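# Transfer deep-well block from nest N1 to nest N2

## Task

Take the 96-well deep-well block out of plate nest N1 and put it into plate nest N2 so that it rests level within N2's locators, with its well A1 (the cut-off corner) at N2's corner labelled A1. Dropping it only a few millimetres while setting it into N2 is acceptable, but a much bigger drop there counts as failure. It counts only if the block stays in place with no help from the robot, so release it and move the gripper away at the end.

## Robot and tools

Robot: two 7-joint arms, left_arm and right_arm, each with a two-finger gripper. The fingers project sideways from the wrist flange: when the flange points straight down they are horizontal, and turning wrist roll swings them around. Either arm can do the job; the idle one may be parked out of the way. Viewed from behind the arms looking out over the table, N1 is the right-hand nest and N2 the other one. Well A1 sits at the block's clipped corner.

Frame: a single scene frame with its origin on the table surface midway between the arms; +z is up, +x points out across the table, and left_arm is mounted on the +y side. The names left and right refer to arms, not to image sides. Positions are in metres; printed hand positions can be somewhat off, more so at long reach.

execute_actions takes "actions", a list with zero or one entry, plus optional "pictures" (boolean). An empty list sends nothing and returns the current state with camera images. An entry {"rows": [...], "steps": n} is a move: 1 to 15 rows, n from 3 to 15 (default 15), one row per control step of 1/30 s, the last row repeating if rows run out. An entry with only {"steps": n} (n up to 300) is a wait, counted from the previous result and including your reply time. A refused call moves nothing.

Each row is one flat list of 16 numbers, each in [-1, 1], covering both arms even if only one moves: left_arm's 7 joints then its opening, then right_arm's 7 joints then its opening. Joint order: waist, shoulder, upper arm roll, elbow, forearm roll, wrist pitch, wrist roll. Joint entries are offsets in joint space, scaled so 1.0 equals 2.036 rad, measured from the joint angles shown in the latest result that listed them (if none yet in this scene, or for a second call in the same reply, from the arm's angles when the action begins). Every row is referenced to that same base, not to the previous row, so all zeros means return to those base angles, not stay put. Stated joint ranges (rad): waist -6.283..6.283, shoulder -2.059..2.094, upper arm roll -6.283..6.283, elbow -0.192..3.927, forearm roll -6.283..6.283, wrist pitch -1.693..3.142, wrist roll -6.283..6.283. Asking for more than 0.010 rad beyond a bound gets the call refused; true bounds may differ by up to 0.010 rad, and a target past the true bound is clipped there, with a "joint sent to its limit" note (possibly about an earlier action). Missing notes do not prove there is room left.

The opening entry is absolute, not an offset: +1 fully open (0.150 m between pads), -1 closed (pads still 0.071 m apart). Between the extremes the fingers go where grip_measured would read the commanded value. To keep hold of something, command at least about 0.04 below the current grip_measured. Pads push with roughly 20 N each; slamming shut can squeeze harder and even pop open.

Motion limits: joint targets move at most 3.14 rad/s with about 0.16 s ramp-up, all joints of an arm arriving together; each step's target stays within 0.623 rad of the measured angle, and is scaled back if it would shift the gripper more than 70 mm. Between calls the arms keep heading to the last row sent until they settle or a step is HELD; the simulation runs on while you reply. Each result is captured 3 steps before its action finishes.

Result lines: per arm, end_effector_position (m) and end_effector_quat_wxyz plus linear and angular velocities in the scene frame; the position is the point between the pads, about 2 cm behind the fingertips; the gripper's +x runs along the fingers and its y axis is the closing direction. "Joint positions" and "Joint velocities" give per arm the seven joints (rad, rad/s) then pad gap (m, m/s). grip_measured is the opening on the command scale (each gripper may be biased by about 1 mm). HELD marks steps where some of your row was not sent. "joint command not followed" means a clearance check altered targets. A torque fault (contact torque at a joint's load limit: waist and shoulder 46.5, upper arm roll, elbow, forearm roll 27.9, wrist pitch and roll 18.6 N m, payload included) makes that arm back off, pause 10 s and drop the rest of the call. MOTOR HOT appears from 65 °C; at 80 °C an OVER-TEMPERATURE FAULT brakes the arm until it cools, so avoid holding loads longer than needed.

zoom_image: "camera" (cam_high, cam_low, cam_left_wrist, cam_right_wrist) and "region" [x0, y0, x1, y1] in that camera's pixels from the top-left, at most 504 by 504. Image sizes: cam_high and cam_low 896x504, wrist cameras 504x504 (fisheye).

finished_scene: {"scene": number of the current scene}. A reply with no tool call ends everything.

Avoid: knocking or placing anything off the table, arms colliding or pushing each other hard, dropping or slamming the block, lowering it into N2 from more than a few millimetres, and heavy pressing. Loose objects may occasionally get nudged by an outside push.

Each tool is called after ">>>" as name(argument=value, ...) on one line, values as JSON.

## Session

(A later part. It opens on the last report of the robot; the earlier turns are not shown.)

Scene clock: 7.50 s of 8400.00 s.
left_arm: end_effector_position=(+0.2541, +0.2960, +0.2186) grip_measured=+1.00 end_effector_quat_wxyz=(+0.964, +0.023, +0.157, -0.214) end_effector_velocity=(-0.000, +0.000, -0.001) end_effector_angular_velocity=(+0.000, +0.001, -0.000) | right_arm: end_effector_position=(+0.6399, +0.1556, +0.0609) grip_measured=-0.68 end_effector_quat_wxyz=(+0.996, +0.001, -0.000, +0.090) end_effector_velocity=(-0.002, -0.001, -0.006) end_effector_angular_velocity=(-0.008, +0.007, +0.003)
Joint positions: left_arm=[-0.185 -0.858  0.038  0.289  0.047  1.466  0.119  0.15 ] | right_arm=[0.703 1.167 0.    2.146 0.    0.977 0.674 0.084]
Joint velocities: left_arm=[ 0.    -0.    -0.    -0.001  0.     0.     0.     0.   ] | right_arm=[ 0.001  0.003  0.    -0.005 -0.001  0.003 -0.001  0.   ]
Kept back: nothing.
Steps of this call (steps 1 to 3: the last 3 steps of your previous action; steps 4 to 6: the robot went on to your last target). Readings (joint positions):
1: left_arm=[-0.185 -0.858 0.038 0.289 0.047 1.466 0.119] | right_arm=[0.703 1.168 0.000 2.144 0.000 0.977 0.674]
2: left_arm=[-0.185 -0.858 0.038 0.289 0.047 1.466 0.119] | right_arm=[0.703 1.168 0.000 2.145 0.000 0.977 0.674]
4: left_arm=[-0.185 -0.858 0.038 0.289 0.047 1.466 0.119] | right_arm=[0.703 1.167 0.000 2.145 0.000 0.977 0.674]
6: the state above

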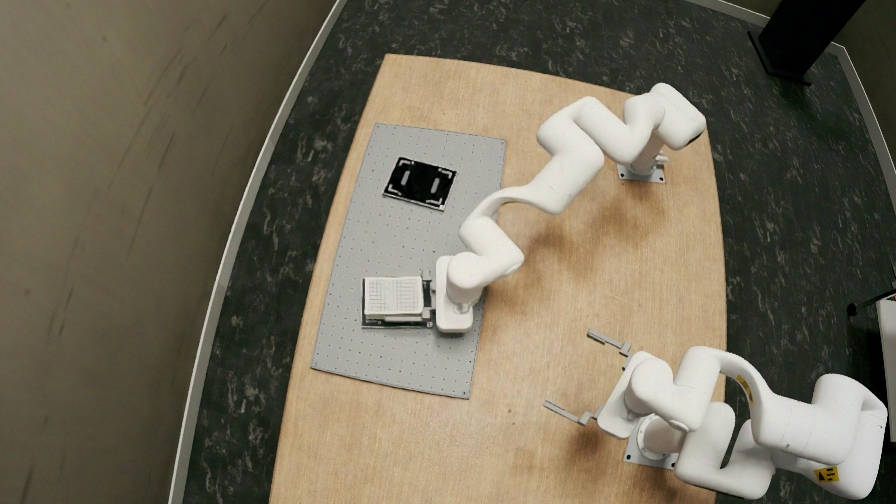

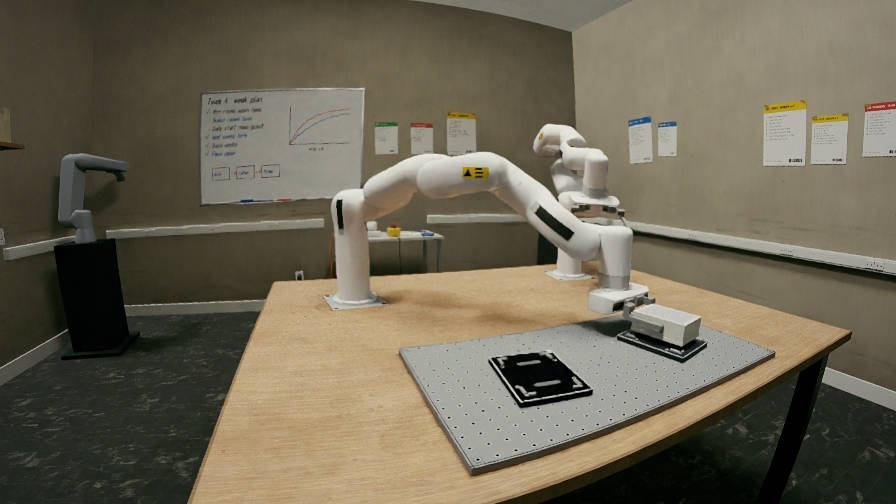

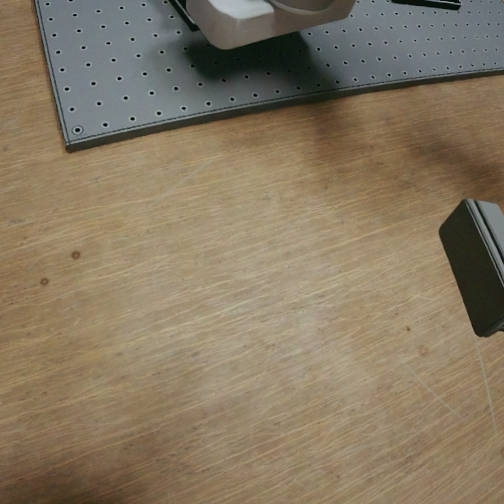

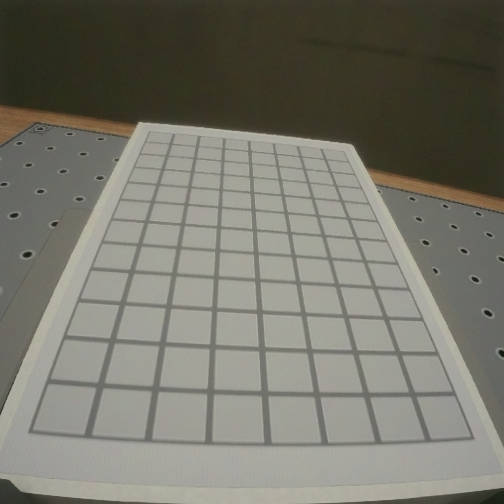

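>>> execute_actions(actions=[{"rows": [[0,0,0,0,0,0,0,1,-0.0001,0.0008,0,0.0003,0,0.0005,0.0015,-0.78],[0,0,0,0,0,0,0,1,-0.0001,0.0013,0,0.0013,0,0.0009,0.0032,-0.78],[0,0,0,0,0,0,0,1,-0.0001,0.0018,0,0.0022,0,0.0013,0.0047,-0.78],[0,0,0,0,0,0,0,1,-0.0001,0.0028,0,0.0027,0,0.0008,0.0047,-0.78],[0,0,0,0,0,0,0,1,-0.0001,0.0038,0,0.0032,0,0.0004,0.0047,-0.78],[0,0,0,0,0,0,0,1,-0.0001,0.0048,0,0.0037,0,-0.0001,0.0047,-0.78],[0,0,0,0,0,0,0,1,-0.0001,0.0058,0,0.0042,0,-0.0006,0.0047,-0.78],[0,0,0,0,0,0,0,1,-0.0001,0.0068,0,0.0048,0,-0.0011,0.0047,-0.78],[0,0,0,0,0,0,0,1,-0.0001,0.0078,0,0.0053,0,-0.0015,0.0047,-0.78],[0,0,0,0,0,0,0,1,-0.0001,0.0088,0,0.0058,0,-0.002,0.0047,-0.78],[0,0,0,0,0,0,0,1,-0.0001,0.0098,0,0.0063,0,-0.0025,0.0047,-0.78],[0,0,0,0,0,0,0,1,-0.0001,0.0108,0,0.0068,0,-0.003,0.0047,-0.78],[0,0,0,0,0,0,0,1,-0.0001,0.0117,0,0.0073,0,-0.0034,0.0047,-0.78]], "steps": 15}])

>>> execute_actions(actions=[{"steps": 9}], pictures=true)

>>> zoom_image(camera="cam_high", region=[350, 265, 445, 340])

>>> zoom_image(camera="cam_low", region=[655, 328, 715, 365])

>>> zoom_image(camera="cam_low", region=[612, 315, 672, 352])

>>> zoom_image(camera="cam_high", region=[357, 303, 397, 333])

Scene clock: 8.70 s of 8400.00 s.
left_arm: end_effector_position=(+0.2541, +0.2960, +0.2186) grip_measured=+1.00 end_effector_quat_wxyz=(+0.964, +0.023, +0.157, -0.214) end_effector_velocity=(-0.000, -0.000, -0.000) end_effector_angular_velocity=(+0.000, +0.000, -0.000) | right_arm: end_effector_position=(+0.6402, +0.1540, +0.0533) grip_measured=-0.68 end_effector_quat_wxyz=(+0.996, -0.000, +0.001, +0.085) end_effector_velocity=(-0.000, -0.001, -0.029) end_effector_angular_velocity=(-0.002, +0.003, -0.002)
Joint positions: left_arm=[-0.185 -0.858  0.038  0.289  0.047  1.466  0.119  0.15 ] | right_arm=[0.702 1.184 0.001 2.157 0.    0.973 0.683 0.084]
Joint velocities: left_arm=[-0.    -0.001 -0.    -0.001 -0.     0.     0.     0.   ] | right_arm=[-0.     0.062  0.     0.03   0.001 -0.03   0.001  0.   ]
Steps of this call (steps 1 to 15: the robot went on to your last target; steps 16 to 24: nothing new was sent; steps 25 to 36: the first 12 steps of this action). Readings (joint positions):
25: left_arm=[-0.185 -0.858 0.038 0.289 0.047 1.466 0.119] | right_arm=[0.703 1.168 0.001 2.145 0.000 0.977 0.674]
26: left_arm=[-0.185 -0.858 0.038 0.289 0.047 1.466 0.119] | right_arm=[0.703 1.168 0.001 2.145 0.000 0.977 0.675]
28: left_arm=[-0.185 -0.858 0.038 0.289 0.047 1.466 0.119] | right_arm=[0.702 1.169 0.001 2.148 0.000 0.979 0.680]
32: left_arm=[-0.185 -0.858 0.038 0.289 0.047 1.466 0.119] | right_arm=[0.702 1.176 0.000 2.153 0.000 0.977 0.683]
36: the state above

Scene clock: 9.00 s of 8400.00 s.
left_arm: end_effector_position=(+0.2541, +0.2960, +0.2186) grip_measured=+1.00 end_effector_quat_wxyz=(+0.964, +0.023, +0.157, -0.214) end_effector_velocity=(+0.000, -0.000, -0.000) end_effector_angular_velocity=(+0.000, +0.000, +0.000) | right_arm: end_effector_position=(+0.6404, +0.1542, +0.0510) grip_measured=-0.68 end_effector_quat_wxyz=(+0.996, +0.000, +0.000, +0.085) end_effector_velocity=(+0.002, -0.000, +0.004) end_effector_angular_velocity=(+0.003, -0.005, -0.002)
Joint positions: left_arm=[-0.185 -0.858  0.038  0.289  0.047  1.466  0.119  0.15 ] | right_arm=[0.702 1.19  0.001 2.161 0.    0.97  0.683 0.084]
Joint velocities: left_arm=[ 0.     0.001 -0.     0.    -0.     0.    -0.     0.   ] | right_arm=[-0.001 -0.003 -0.001  0.003 -0.001  0.     0.001 -0.   ]
Kept back: nothing.
Steps of this call (steps 1 to 3: the last 3 steps of your previous action; steps 4 to 9: the robot went on to your last target). Readings (joint positions):
1: left_arm=[-0.185 -0.858 0.038 0.289 0.047 1.466 0.119] | right_arm=[0.702 1.186 0.001 2.158 0.000 0.972 0.683]
2: left_arm=[-0.185 -0.858 0.038 0.289 0.047 1.466 0.119] | right_arm=[0.702 1.188 0.001 2.159 0.000 0.971 0.683]
4: left_arm=[-0.185 -0.858 0.038 0.289 0.047 1.466 0.119] | right_arm=[0.702 1.190 0.001 2.160 0.000 0.970 0.683]
8: left_arm=[-0.185 -0.858 0.038 0.289 0.047 1.466 0.119] | right_arm=[0.702 1.190 0.001 2.160 0.000 0.970 0.683]
9: the state above

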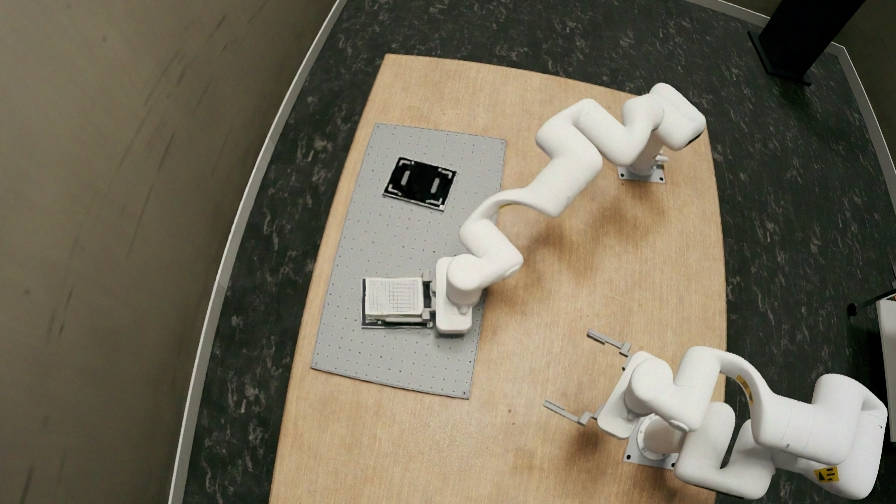

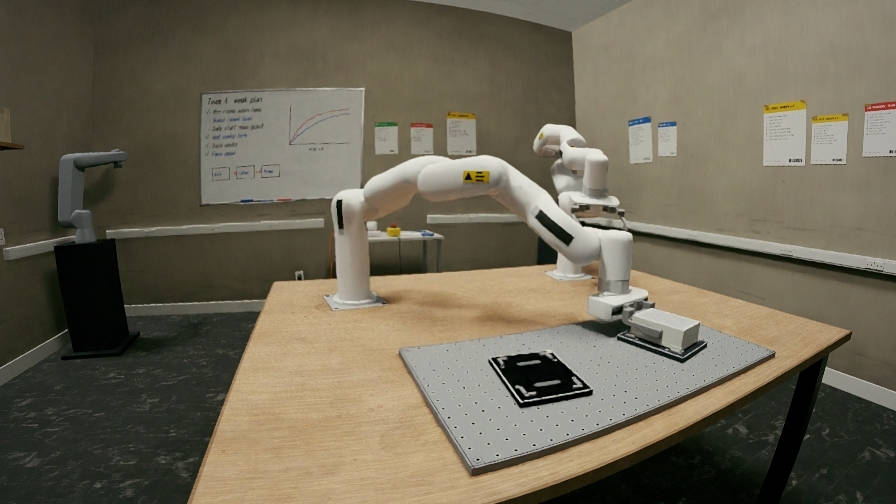

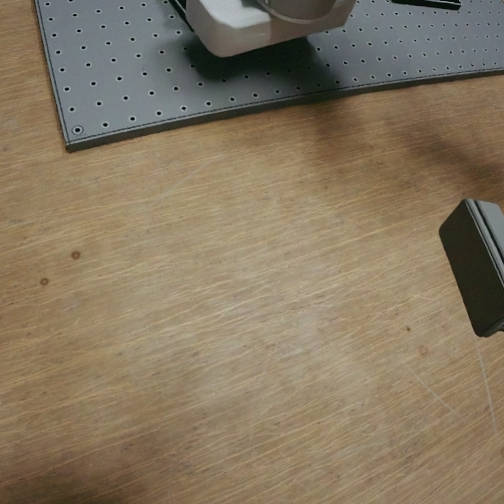

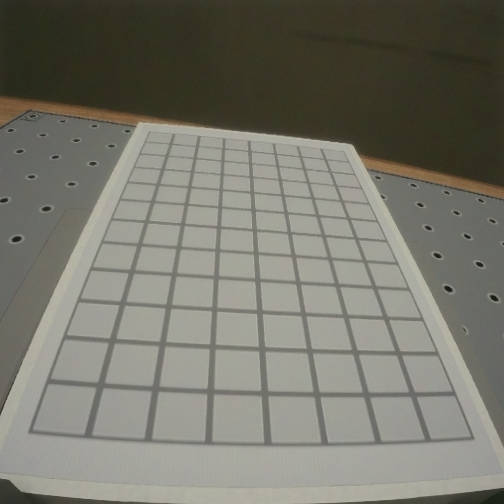

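Region (350, 265, 445, 340) of cam_high's 896x504 image, scaled by 5.305, with more detail than that image has; it fills the top 398 rows of this view, and the rest is white.

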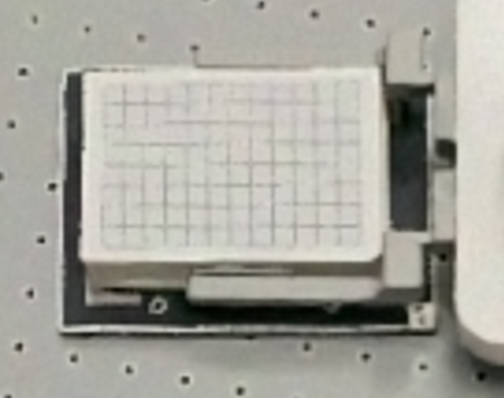

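Region (655, 328, 715, 365) of cam_low's 896x504 image, scaled by 8.400, with more detail than that image has; it fills the top 311 rows of this view, and the rest is white.

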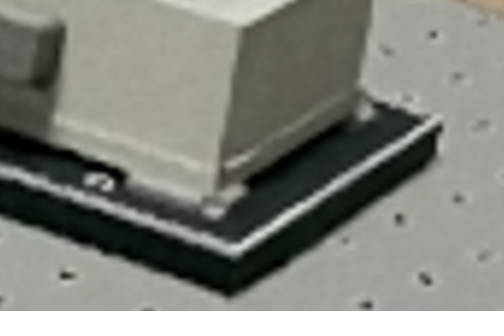

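Region (612, 315, 672, 352) of cam_low's 896x504 image, scaled by 8.400, with more detail than that image has; it fills the top 311 rows of this view, and the rest is white.

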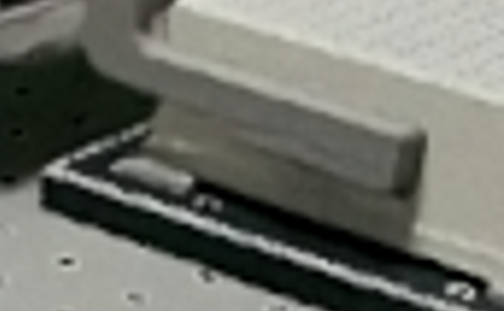

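Region (357, 303, 397, 333) of cam_high's 896x504 image, scaled by 12.600, with more detail than that image has; it fills the top 378 rows of this view, and the rest is white.

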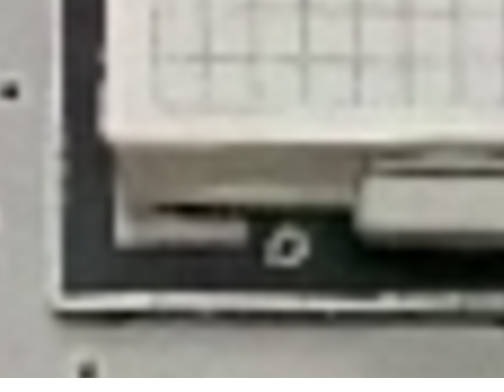

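>>> execute_actions(actions=[{"rows": [[0,0,0,0,0,0,0,1,0.0005,0.0004,0,0,0,0,0.0002,-0.78],[0,0,0,0,0,0,0,1,0.0007,0.0004,0,0,0,0,0.0002,-0.78],[0,0,0,0,0,0,0,1,0.0007,0.0004,0,0,0,0,0.0002,-0.78],[0,0,0,0,0,0,0,1,0.0007,0.0009,0,0.0002,0,-0.0002,0.0002,-0.78],[0,0,0,0,0,0,0,1,0.0007,0.0014,0,0.0005,0,-0.0005,0.0002,-0.78],[0,0,0,0,0,0,0,1,0.0007,0.0019,0,0.0008,0,-0.0007,0.0002,-0.78],[0,0,0,0,0,0,0,1,0.0007,0.0024,0,0.001,0,-0.001,0.0002,-0.78],[0,0,0,0,0,0,0,1,0.0007,0.003,0,0.0013,0,-0.0012,0.0002,-0.78],[0,0,0,0,0,0,0,1,0.0007,0.0035,0,0.0015,0,-0.0015,0.0002,-0.78],[0,0,0,0,0,0,0,1,0.0007,0.004,0,0.0018,0,-0.0017,0.0002,-0.78]], "steps": 15}])

>>> execute_actions(actions=[{"steps": 5}], pictures=true)

>>> zoom_image(camera="cam_low", region=[655, 328, 715, 365])

>>> zoom_image(camera="cam_low", region=[612, 315, 672, 352])

>>> zoom_image(camera="cam_high", region=[357, 303, 397, 333])

Scene clock: 9.80 s of 8400.00 s.
left_arm: end_effector_position=(+0.2541, +0.2960, +0.2186) grip_measured=+1.00 end_effector_quat_wxyz=(+0.964, +0.023, +0.157, -0.214) end_effector_velocity=(+0.000, -0.000, -0.000) end_effector_angular_velocity=(-0.000, +0.001, -0.000) | right_arm: end_effector_position=(+0.6394, +0.1549, +0.0478) grip_measured=-0.68 end_effector_quat_wxyz=(+0.996, +0.000, +0.000, +0.085) end_effector_velocity=(+0.003, +0.001, +0.004) end_effector_angular_velocity=(+0.006, -0.007, -0.008)
Joint positions: left_arm=[-0.185 -0.858  0.038  0.289  0.047  1.466  0.119  0.15 ] | right_arm=[0.704 1.197 0.    2.164 0.    0.967 0.684 0.084]
Joint velocities: left_arm=[-0.     0.001  0.     0.    -0.    -0.     0.     0.   ] | right_arm=[ 0.     0.004 -0.002  0.015  0.001  0.002  0.007  0.   ]
Steps of this call (steps 1 to 12: the robot went on to your last target; steps 13 to 24: the first 12 steps of this action). Readings (joint positions):
13: left_arm=[-0.185 -0.858 0.038 0.289 0.047 1.466 0.119] | right_arm=[0.702 1.191 0.000 2.160 0.000 0.970 0.683]
14: left_arm=[-0.185 -0.858 0.038 0.289 0.047 1.466 0.119] | right_arm=[0.703 1.191 0.000 2.160 0.000 0.970 0.684]
16: left_arm=[-0.185 -0.858 0.038 0.289 0.047 1.466 0.119] | right_arm=[0.703 1.191 0.000 2.161 0.000 0.970 0.684]
20: left_arm=[-0.185 -0.858 0.038 0.289 0.047 1.466 0.119] | right_arm=[0.704 1.194 0.001 2.162 0.000 0.969 0.684]
24: the state above

Scene clock: 9.97 s of 8400.00 s.
left_arm: end_effector_position=(+0.2541, +0.2960, +0.2186) grip_measured=+1.00 end_effector_quat_wxyz=(+0.964, +0.023, +0.157, -0.214) end_effector_velocity=(+0.001, +0.000, +0.002) end_effector_angular_velocity=(-0.001, -0.003, +0.001) | right_arm: end_effector_position=(+0.6395, +0.1550, +0.0477) grip_measured=-0.68 end_effector_quat_wxyz=(+0.996, +0.000, +0.000, +0.085) end_effector_velocity=(+0.000, +0.000, -0.001) end_effector_angular_velocity=(-0.000, -0.001, +0.002)
Joint positions: left_arm=[-0.185 -0.858  0.038  0.289  0.047  1.466  0.119  0.15 ] | right_arm=[0.704 1.197 0.    2.164 0.    0.967 0.684 0.084]
Joint velocities: left_arm=[ 0.    -0.001  0.     0.003 -0.     0.    -0.001  0.   ] | right_arm=[-0.     0.002  0.     0.001 -0.001 -0.001 -0.001 -0.   ]
Kept back: nothing.
Steps of this call (steps 1 to 3: the last 3 steps of your previous action; steps 4 to 5: the robot went on to your last target). Readings (joint positions):
1: left_arm=[-0.185 -0.858 0.038 0.289 0.047 1.466 0.119] | right_arm=[0.704 1.197 0.000 2.164 0.000 0.967 0.684]
2: left_arm=[-0.185 -0.858 0.038 0.289 0.047 1.466 0.119] | right_arm=[0.704 1.197 0.000 2.164 0.000 0.967 0.684]
4: left_arm=[-0.185 -0.858 0.038 0.289 0.047 1.466 0.119] | right_arm=[0.704 1.197 0.000 2.164 0.000 0.967 0.684]
5: the state above

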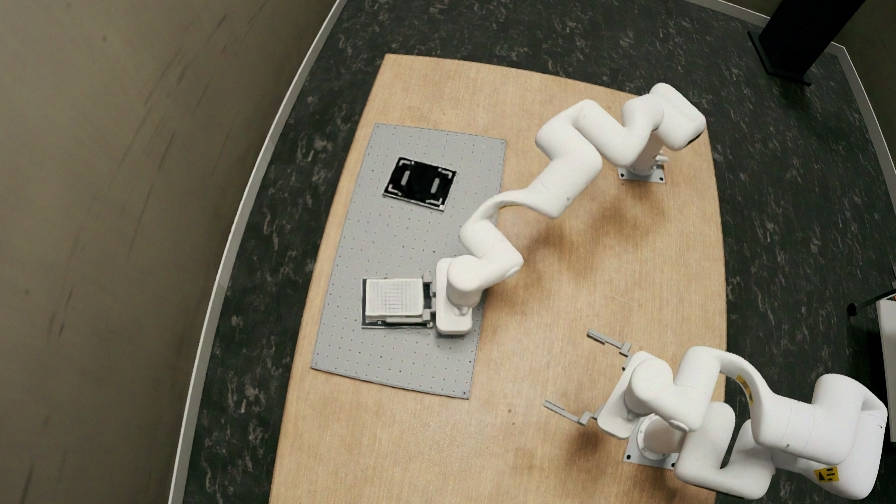

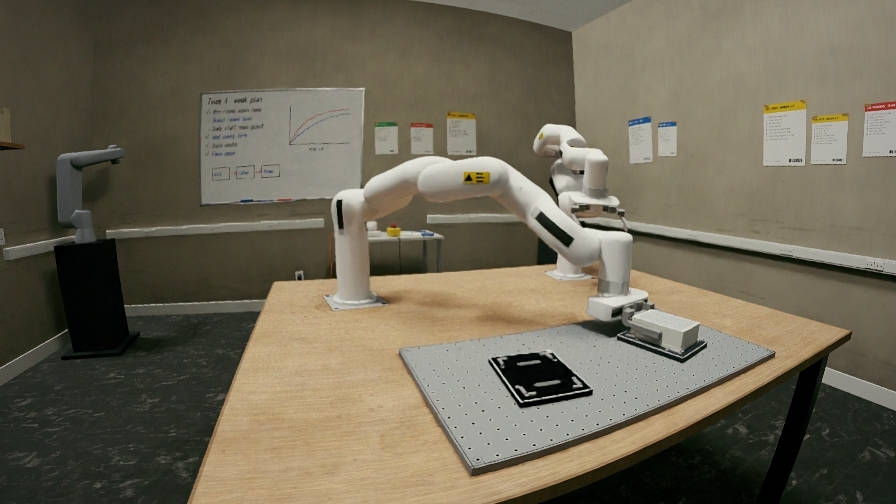

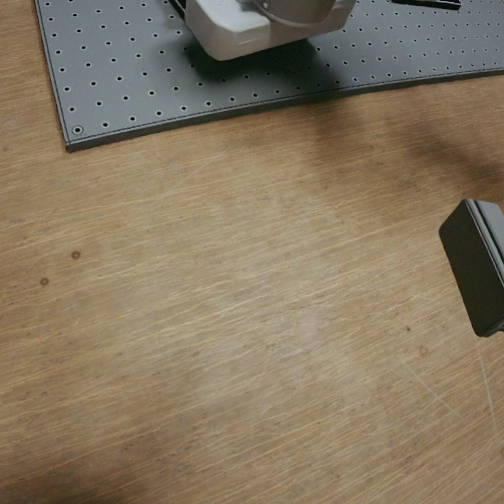

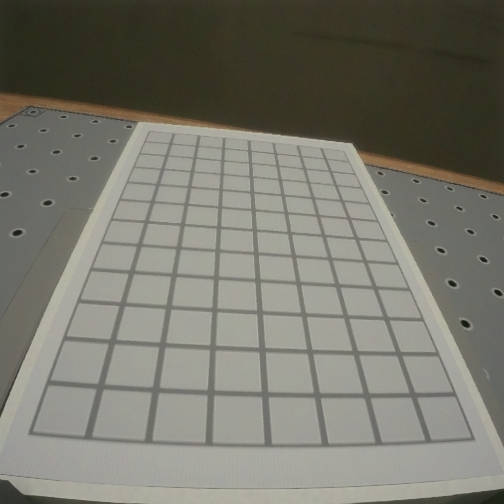

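Region (655, 328, 715, 365) of cam_low's 896x504 image, scaled by 8.400, with more detail than that image has; it fills the top 311 rows of this view, and the rest is white.

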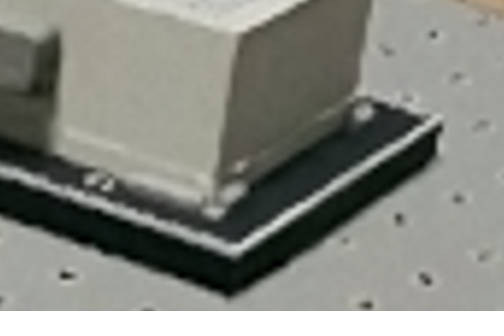

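Region (612, 315, 672, 352) of cam_low's 896x504 image, scaled by 8.400, with more detail than that image has; it fills the top 311 rows of this view, and the rest is white.

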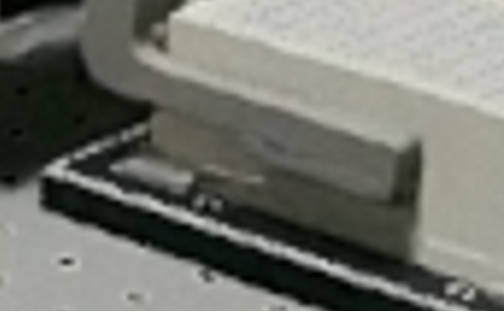

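Region (357, 303, 397, 333) of cam_high's 896x504 image, scaled by 12.600, with more detail than that image has; it fills the top 378 rows of this view, and the rest is white.

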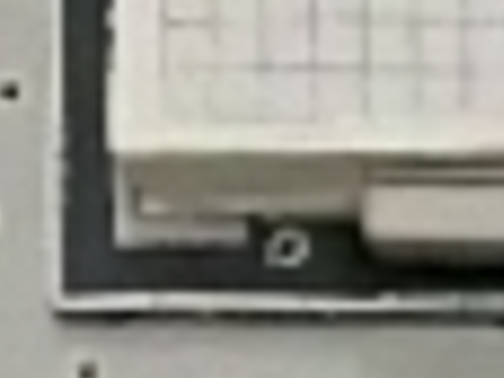

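>>> execute_actions(actions=[{"rows": [[0,0,0,0,0,0,0,1,0,0,0,0,0,0,0,-0.7],[0,0,0,0,0,0,0,1,0,0,0,0,0,0,0,-0.66],[0,0,0,0,0,0,0,1,0,0,0,0,0,0,0,-0.62],[0,0,0,0,0,0,0,1,0,0,0,0,0,0,0,-0.55],[0,0,0,0,0,0,0,1,0,0,0,0,0,0,0,-0.45],[0,0,0,0,0,0,0,1,0,0,0,0,0,0,0,-0.3],[0,0,0,0,0,0,0,1,0,0,0,0,0,0,0,-0.15],[0,0,0,0,0,0,0,1,0,0,0,0,0,0,0,0]], "steps": 10}])

>>> execute_actions(actions=[{"rows": [[0,0,0,0,0,0,0,1,0,-0.003,0,-0.0015,0,0.0015,0,0.1],[0,0,0,0,0,0,0,1,0,-0.008,0,-0.004,0,0.004,0,0.2],[0,0,0,0,0,0,0,1,0,-0.015,0,-0.007,0,0.008,0,0.3],[0,0,0,0,0,0,0,1,0,-0.023,0,-0.011,0,0.012,0,0.3],[0,0,0,0,0,0,0,1,0,-0.032,0,-0.014,0,0.018,0,0.3],[0,0,0,0,0,0,0,1,0,-0.041,0,-0.017,0,0.024,0,0.3],[0,0,0,0,0,0,0,1,0,-0.050,0,-0.019,0,0.031,0,0.3],[0,0,0,0,0,0,0,1,0,-0.060,0,-0.0205,0,0.0395,0,0.3],[0,0,0,0,0,0,0,1,0,-0.069,0,-0.0214,0,0.0477,0,0.3],[0,0,0,0,0,0,0,1,-0.01,-0.09,0,-0.04,0,0.05,0,0.3],[0,0,0,0,0,0,0,1,-0.025,-0.115,0,-0.07,0,0.045,0,0.3],[0,0,0,0,0,0,0,1,-0.04,-0.145,0,-0.11,0,0.035,0,0.3],[0,0,0,0,0,0,0,1,-0.06,-0.18,0,-0.155,0,0.025,0,0.3],[0,0,0,0,0,0,0,1,-0.08,-0.215,0,-0.20,0,0.015,0,0.3],[0,0,0,0,0,0,0,1,-0.10,-0.25,0,-0.245,0,0.005,0,0.3]], "steps": 15}])

>>> execute_actions(actions=[{"steps": 20}], pictures=true)

>>> zoom_image(camera="cam_low", region=[605, 290, 715, 370])

>>> zoom_image(camera="cam_high", region=[350, 265, 445, 340])

Scene clock: 10.57 s of 8400.00 s.
left_arm: end_effector_position=(+0.2541, +0.2960, +0.2186) grip_measured=+1.00 end_effector_quat_wxyz=(+0.964, +0.023, +0.157, -0.214) end_effector_velocity=(+0.000, -0.000, +0.000) end_effector_angular_velocity=(-0.000, -0.000, -0.000) | right_arm: end_effector_position=(+0.6394, +0.1546, +0.0463) grip_measured=-0.27 end_effector_quat_wxyz=(+0.996, -0.000, +0.001, +0.086) end_effector_velocity=(-0.002, +0.002, +0.002) end_effector_angular_velocity=(+0.003, +0.001, -0.001)
Joint positions: left_arm=[-0.185 -0.858  0.038  0.289  0.047  1.466  0.119  0.15 ] | right_arm=[0.704 1.199 0.    2.164 0.    0.966 0.683 0.1  ]
Joint velocities: left_arm=[-0.     0.001  0.     0.001  0.    -0.     0.     0.   ] | right_arm=[ 0.003 -0.003  0.002  0.     0.001  0.002  0.004  0.171]
Steps of this call (steps 1 to 11: the robot went on to your last target; steps 12 to 18: the first 7 steps of this action). Readings (joint positions):
12: left_arm=[-0.185 -0.858 0.038 0.289 0.047 1.466 0.119] | right_arm=[0.704 1.198 0.000 2.165 0.000 0.967 0.684]
13: left_arm=[-0.185 -0.858 0.038 0.289 0.047 1.466 0.119] | right_arm=[0.704 1.198 0.000 2.164 0.000 0.967 0.684]
15: left_arm=[-0.185 -0.858 0.038 0.289 0.047 1.466 0.119] | right_arm=[0.704 1.198 0.000 2.164 0.000 0.966 0.683]
18: the state above

Scene clock: 11.07 s of 8400.00 s.
left_arm: end_effector_position=(+0.2541, +0.2960, +0.2186) grip_measured=+1.00 end_effector_quat_wxyz=(+0.964, +0.023, +0.157, -0.214) end_effector_velocity=(-0.000, +0.000, -0.000) end_effector_angular_velocity=(-0.000, +0.001, -0.001) | right_arm: end_effector_position=(+0.6420, +0.1510, +0.1253) grip_measured=+0.30 end_effector_quat_wxyz=(+0.997, +0.004, -0.001, +0.083) end_effector_velocity=(+0.070, -0.182, +0.319) end_effector_angular_velocity=(+0.088, +0.020, -0.225)
Joint positions: left_arm=[-0.185 -0.858  0.038  0.289  0.047  1.466  0.119  0.15 ] | right_arm=[0.696 1.04  0.003 2.101 0.    1.054 0.684 0.122]
Joint velocities: left_arm=[-0.     0.001  0.001  0.001  0.     0.001  0.001  0.   ] | right_arm=[-0.271 -0.919  0.085 -0.744  0.002  0.122 -0.002 -0.   ]
Steps of this call (steps 1 to 3: the last 3 steps of your previous action; steps 4 to 15: the first 12 steps of this action, its rows measured from where the robot was after step 3). Readings (joint positions):
3: left_arm=[-0.185 -0.858 0.038 0.289 0.047 1.466 0.119] | right_arm=[0.704 1.198 0.001 2.164 0.000 0.967 0.684]
4: left_arm=[-0.185 -0.858 0.038 0.289 0.047 1.466 0.119] | right_arm=[0.704 1.198 0.001 2.164 0.000 0.967 0.684]
5: left_arm=[-0.185 -0.858 0.038 0.289 0.047 1.466 0.119] | right_arm=[0.704 1.196 0.001 2.163 0.000 0.968 0.684]
7: left_arm=[-0.185 -0.858 0.038 0.289 0.047 1.466 0.119] | right_arm=[0.704 1.185 0.001 2.155 0.000 0.975 0.684]
11: left_arm=[-0.185 -0.858 0.038 0.289 0.047 1.466 0.119] | right_arm=[0.704 1.128 0.001 2.133 0.000 1.009 0.684]
15: the state above

Scene clock: 11.73 s of 8400.00 s.
left_arm: end_effector_position=(+0.2541, +0.2960, +0.2186) grip_measured=+1.00 end_effector_quat_wxyz=(+0.964, +0.023, +0.157, -0.214) end_effector_velocity=(-0.000, -0.000, -0.000) end_effector_angular_velocity=(-0.000, +0.000, -0.001) | right_arm: end_effector_position=(+0.6852, -0.0138, +0.1835) grip_measured=+0.30 end_effector_quat_wxyz=(+1.000, -0.000, +0.002, -0.014) end_effector_velocity=(+0.020, -0.027, +0.017) end_effector_angular_velocity=(+0.001, -0.030, -0.045)
Joint positions: left_arm=[-0.185 -0.858  0.038  0.289  0.047  1.466  0.119  0.15 ] | right_arm=[0.503 0.692 0.003 1.665 0.    0.977 0.684 0.122]
Joint velocities: left_arm=[-0.    -0.001  0.    -0.     0.     0.     0.001  0.   ] | right_arm=[-0.022 -0.014 -0.028  0.008  0.001 -0.003  0.001  0.   ]
Kept back: nothing.
Steps of this call (steps 1 to 3: the last 3 steps of your previous action; steps 4 to 20: the robot went on to your last target). Readings (joint positions):
1: left_arm=[-0.185 -0.858 0.038 0.289 0.047 1.466 0.119] | right_arm=[0.684 1.007 0.006 2.070 0.000 1.056 0.684]
2: left_arm=[-0.185 -0.858 0.038 0.289 0.047 1.466 0.119] | right_arm=[0.667 0.973 0.005 2.032 0.000 1.052 0.684]
4: left_arm=[-0.185 -0.858 0.038 0.289 0.047 1.466 0.119] | right_arm=[0.627 0.910 0.001 1.953 0.000 1.036 0.684]
8: left_arm=[-0.185 -0.858 0.038 0.289 0.047 1.466 0.119] | right_arm=[0.553 0.787 -0.001 1.789 0.000 1.003 0.684]
20: the state above

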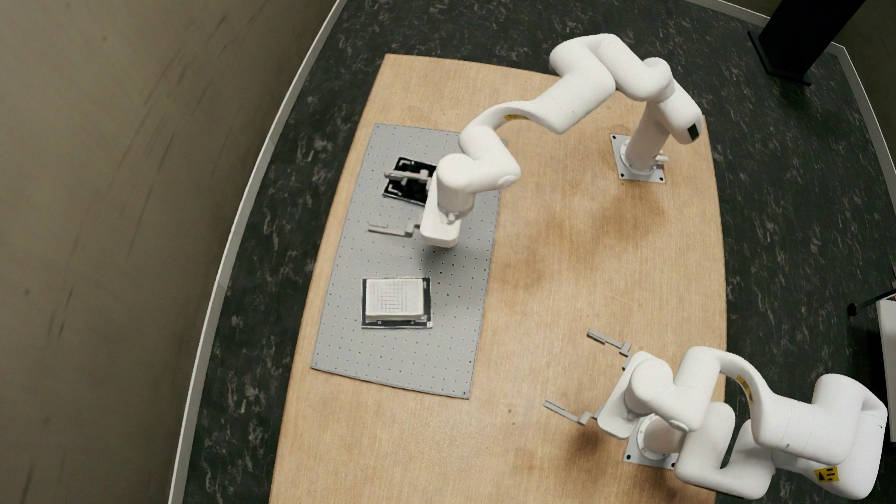

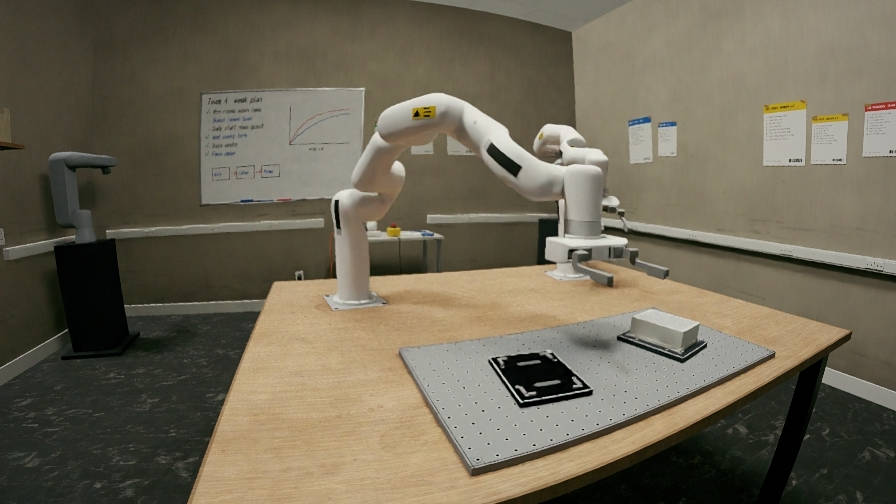

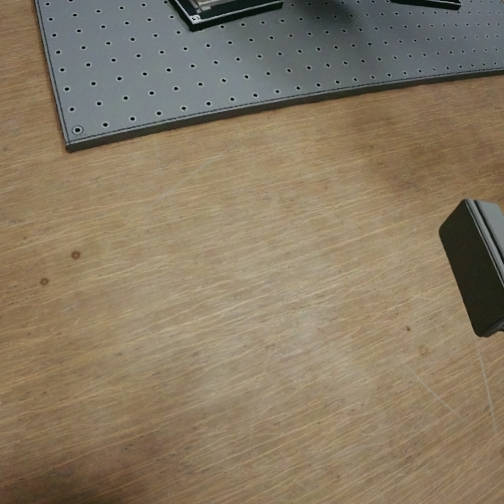

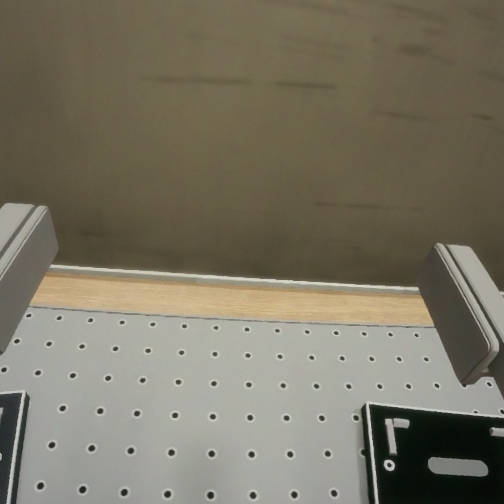

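Region (605, 290, 715, 370) of cam_low's 896x504 image, scaled by 4.582, with more detail than that image has; it fills the top 367 rows of this view, and the rest is white.

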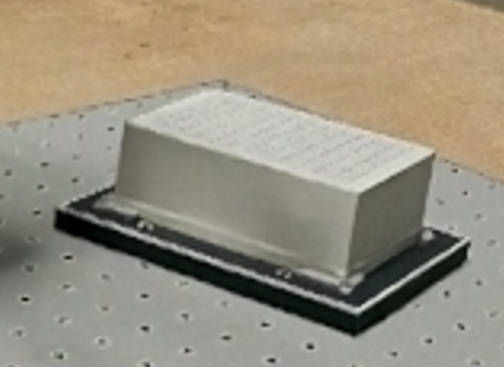

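Region (350, 265, 445, 340) of cam_high's 896x504 image, scaled by 5.305, with more detail than that image has; it fills the top 398 rows of this view, and the rest is white.

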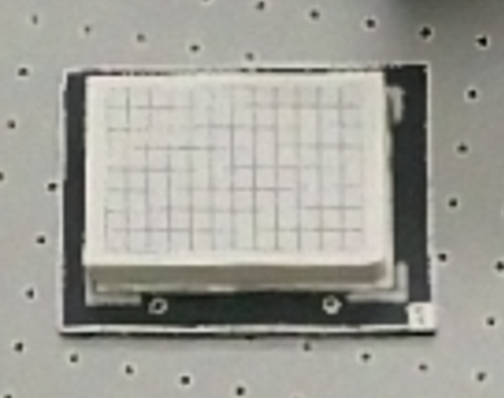

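>>> zoom_image(camera="cam_left_wrist", region=[160, 0, 300, 40])

>>> zoom_image(camera="cam_low", region=[612, 315, 672, 352])

Region (160, 0, 300, 40) of cam_left_wrist's 504x504 image, scaled by 3.600, with more detail than that image has; it fills the top 144 rows of this view, and the rest is white.

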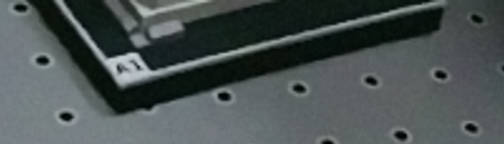

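Region (612, 315, 672, 352) of cam_low's 896x504 image, scaled by 8.400, with more detail than that image has; it fills the top 311 rows of this view, and the rest is white.

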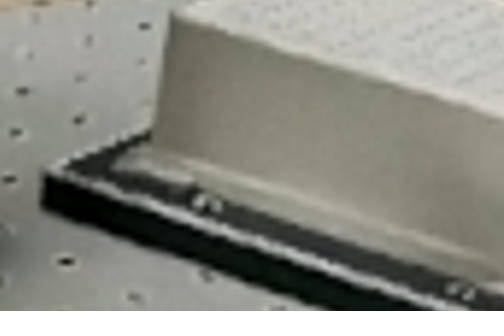

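>>> finished_scene(scene=2)

The scene is finished: the task was done.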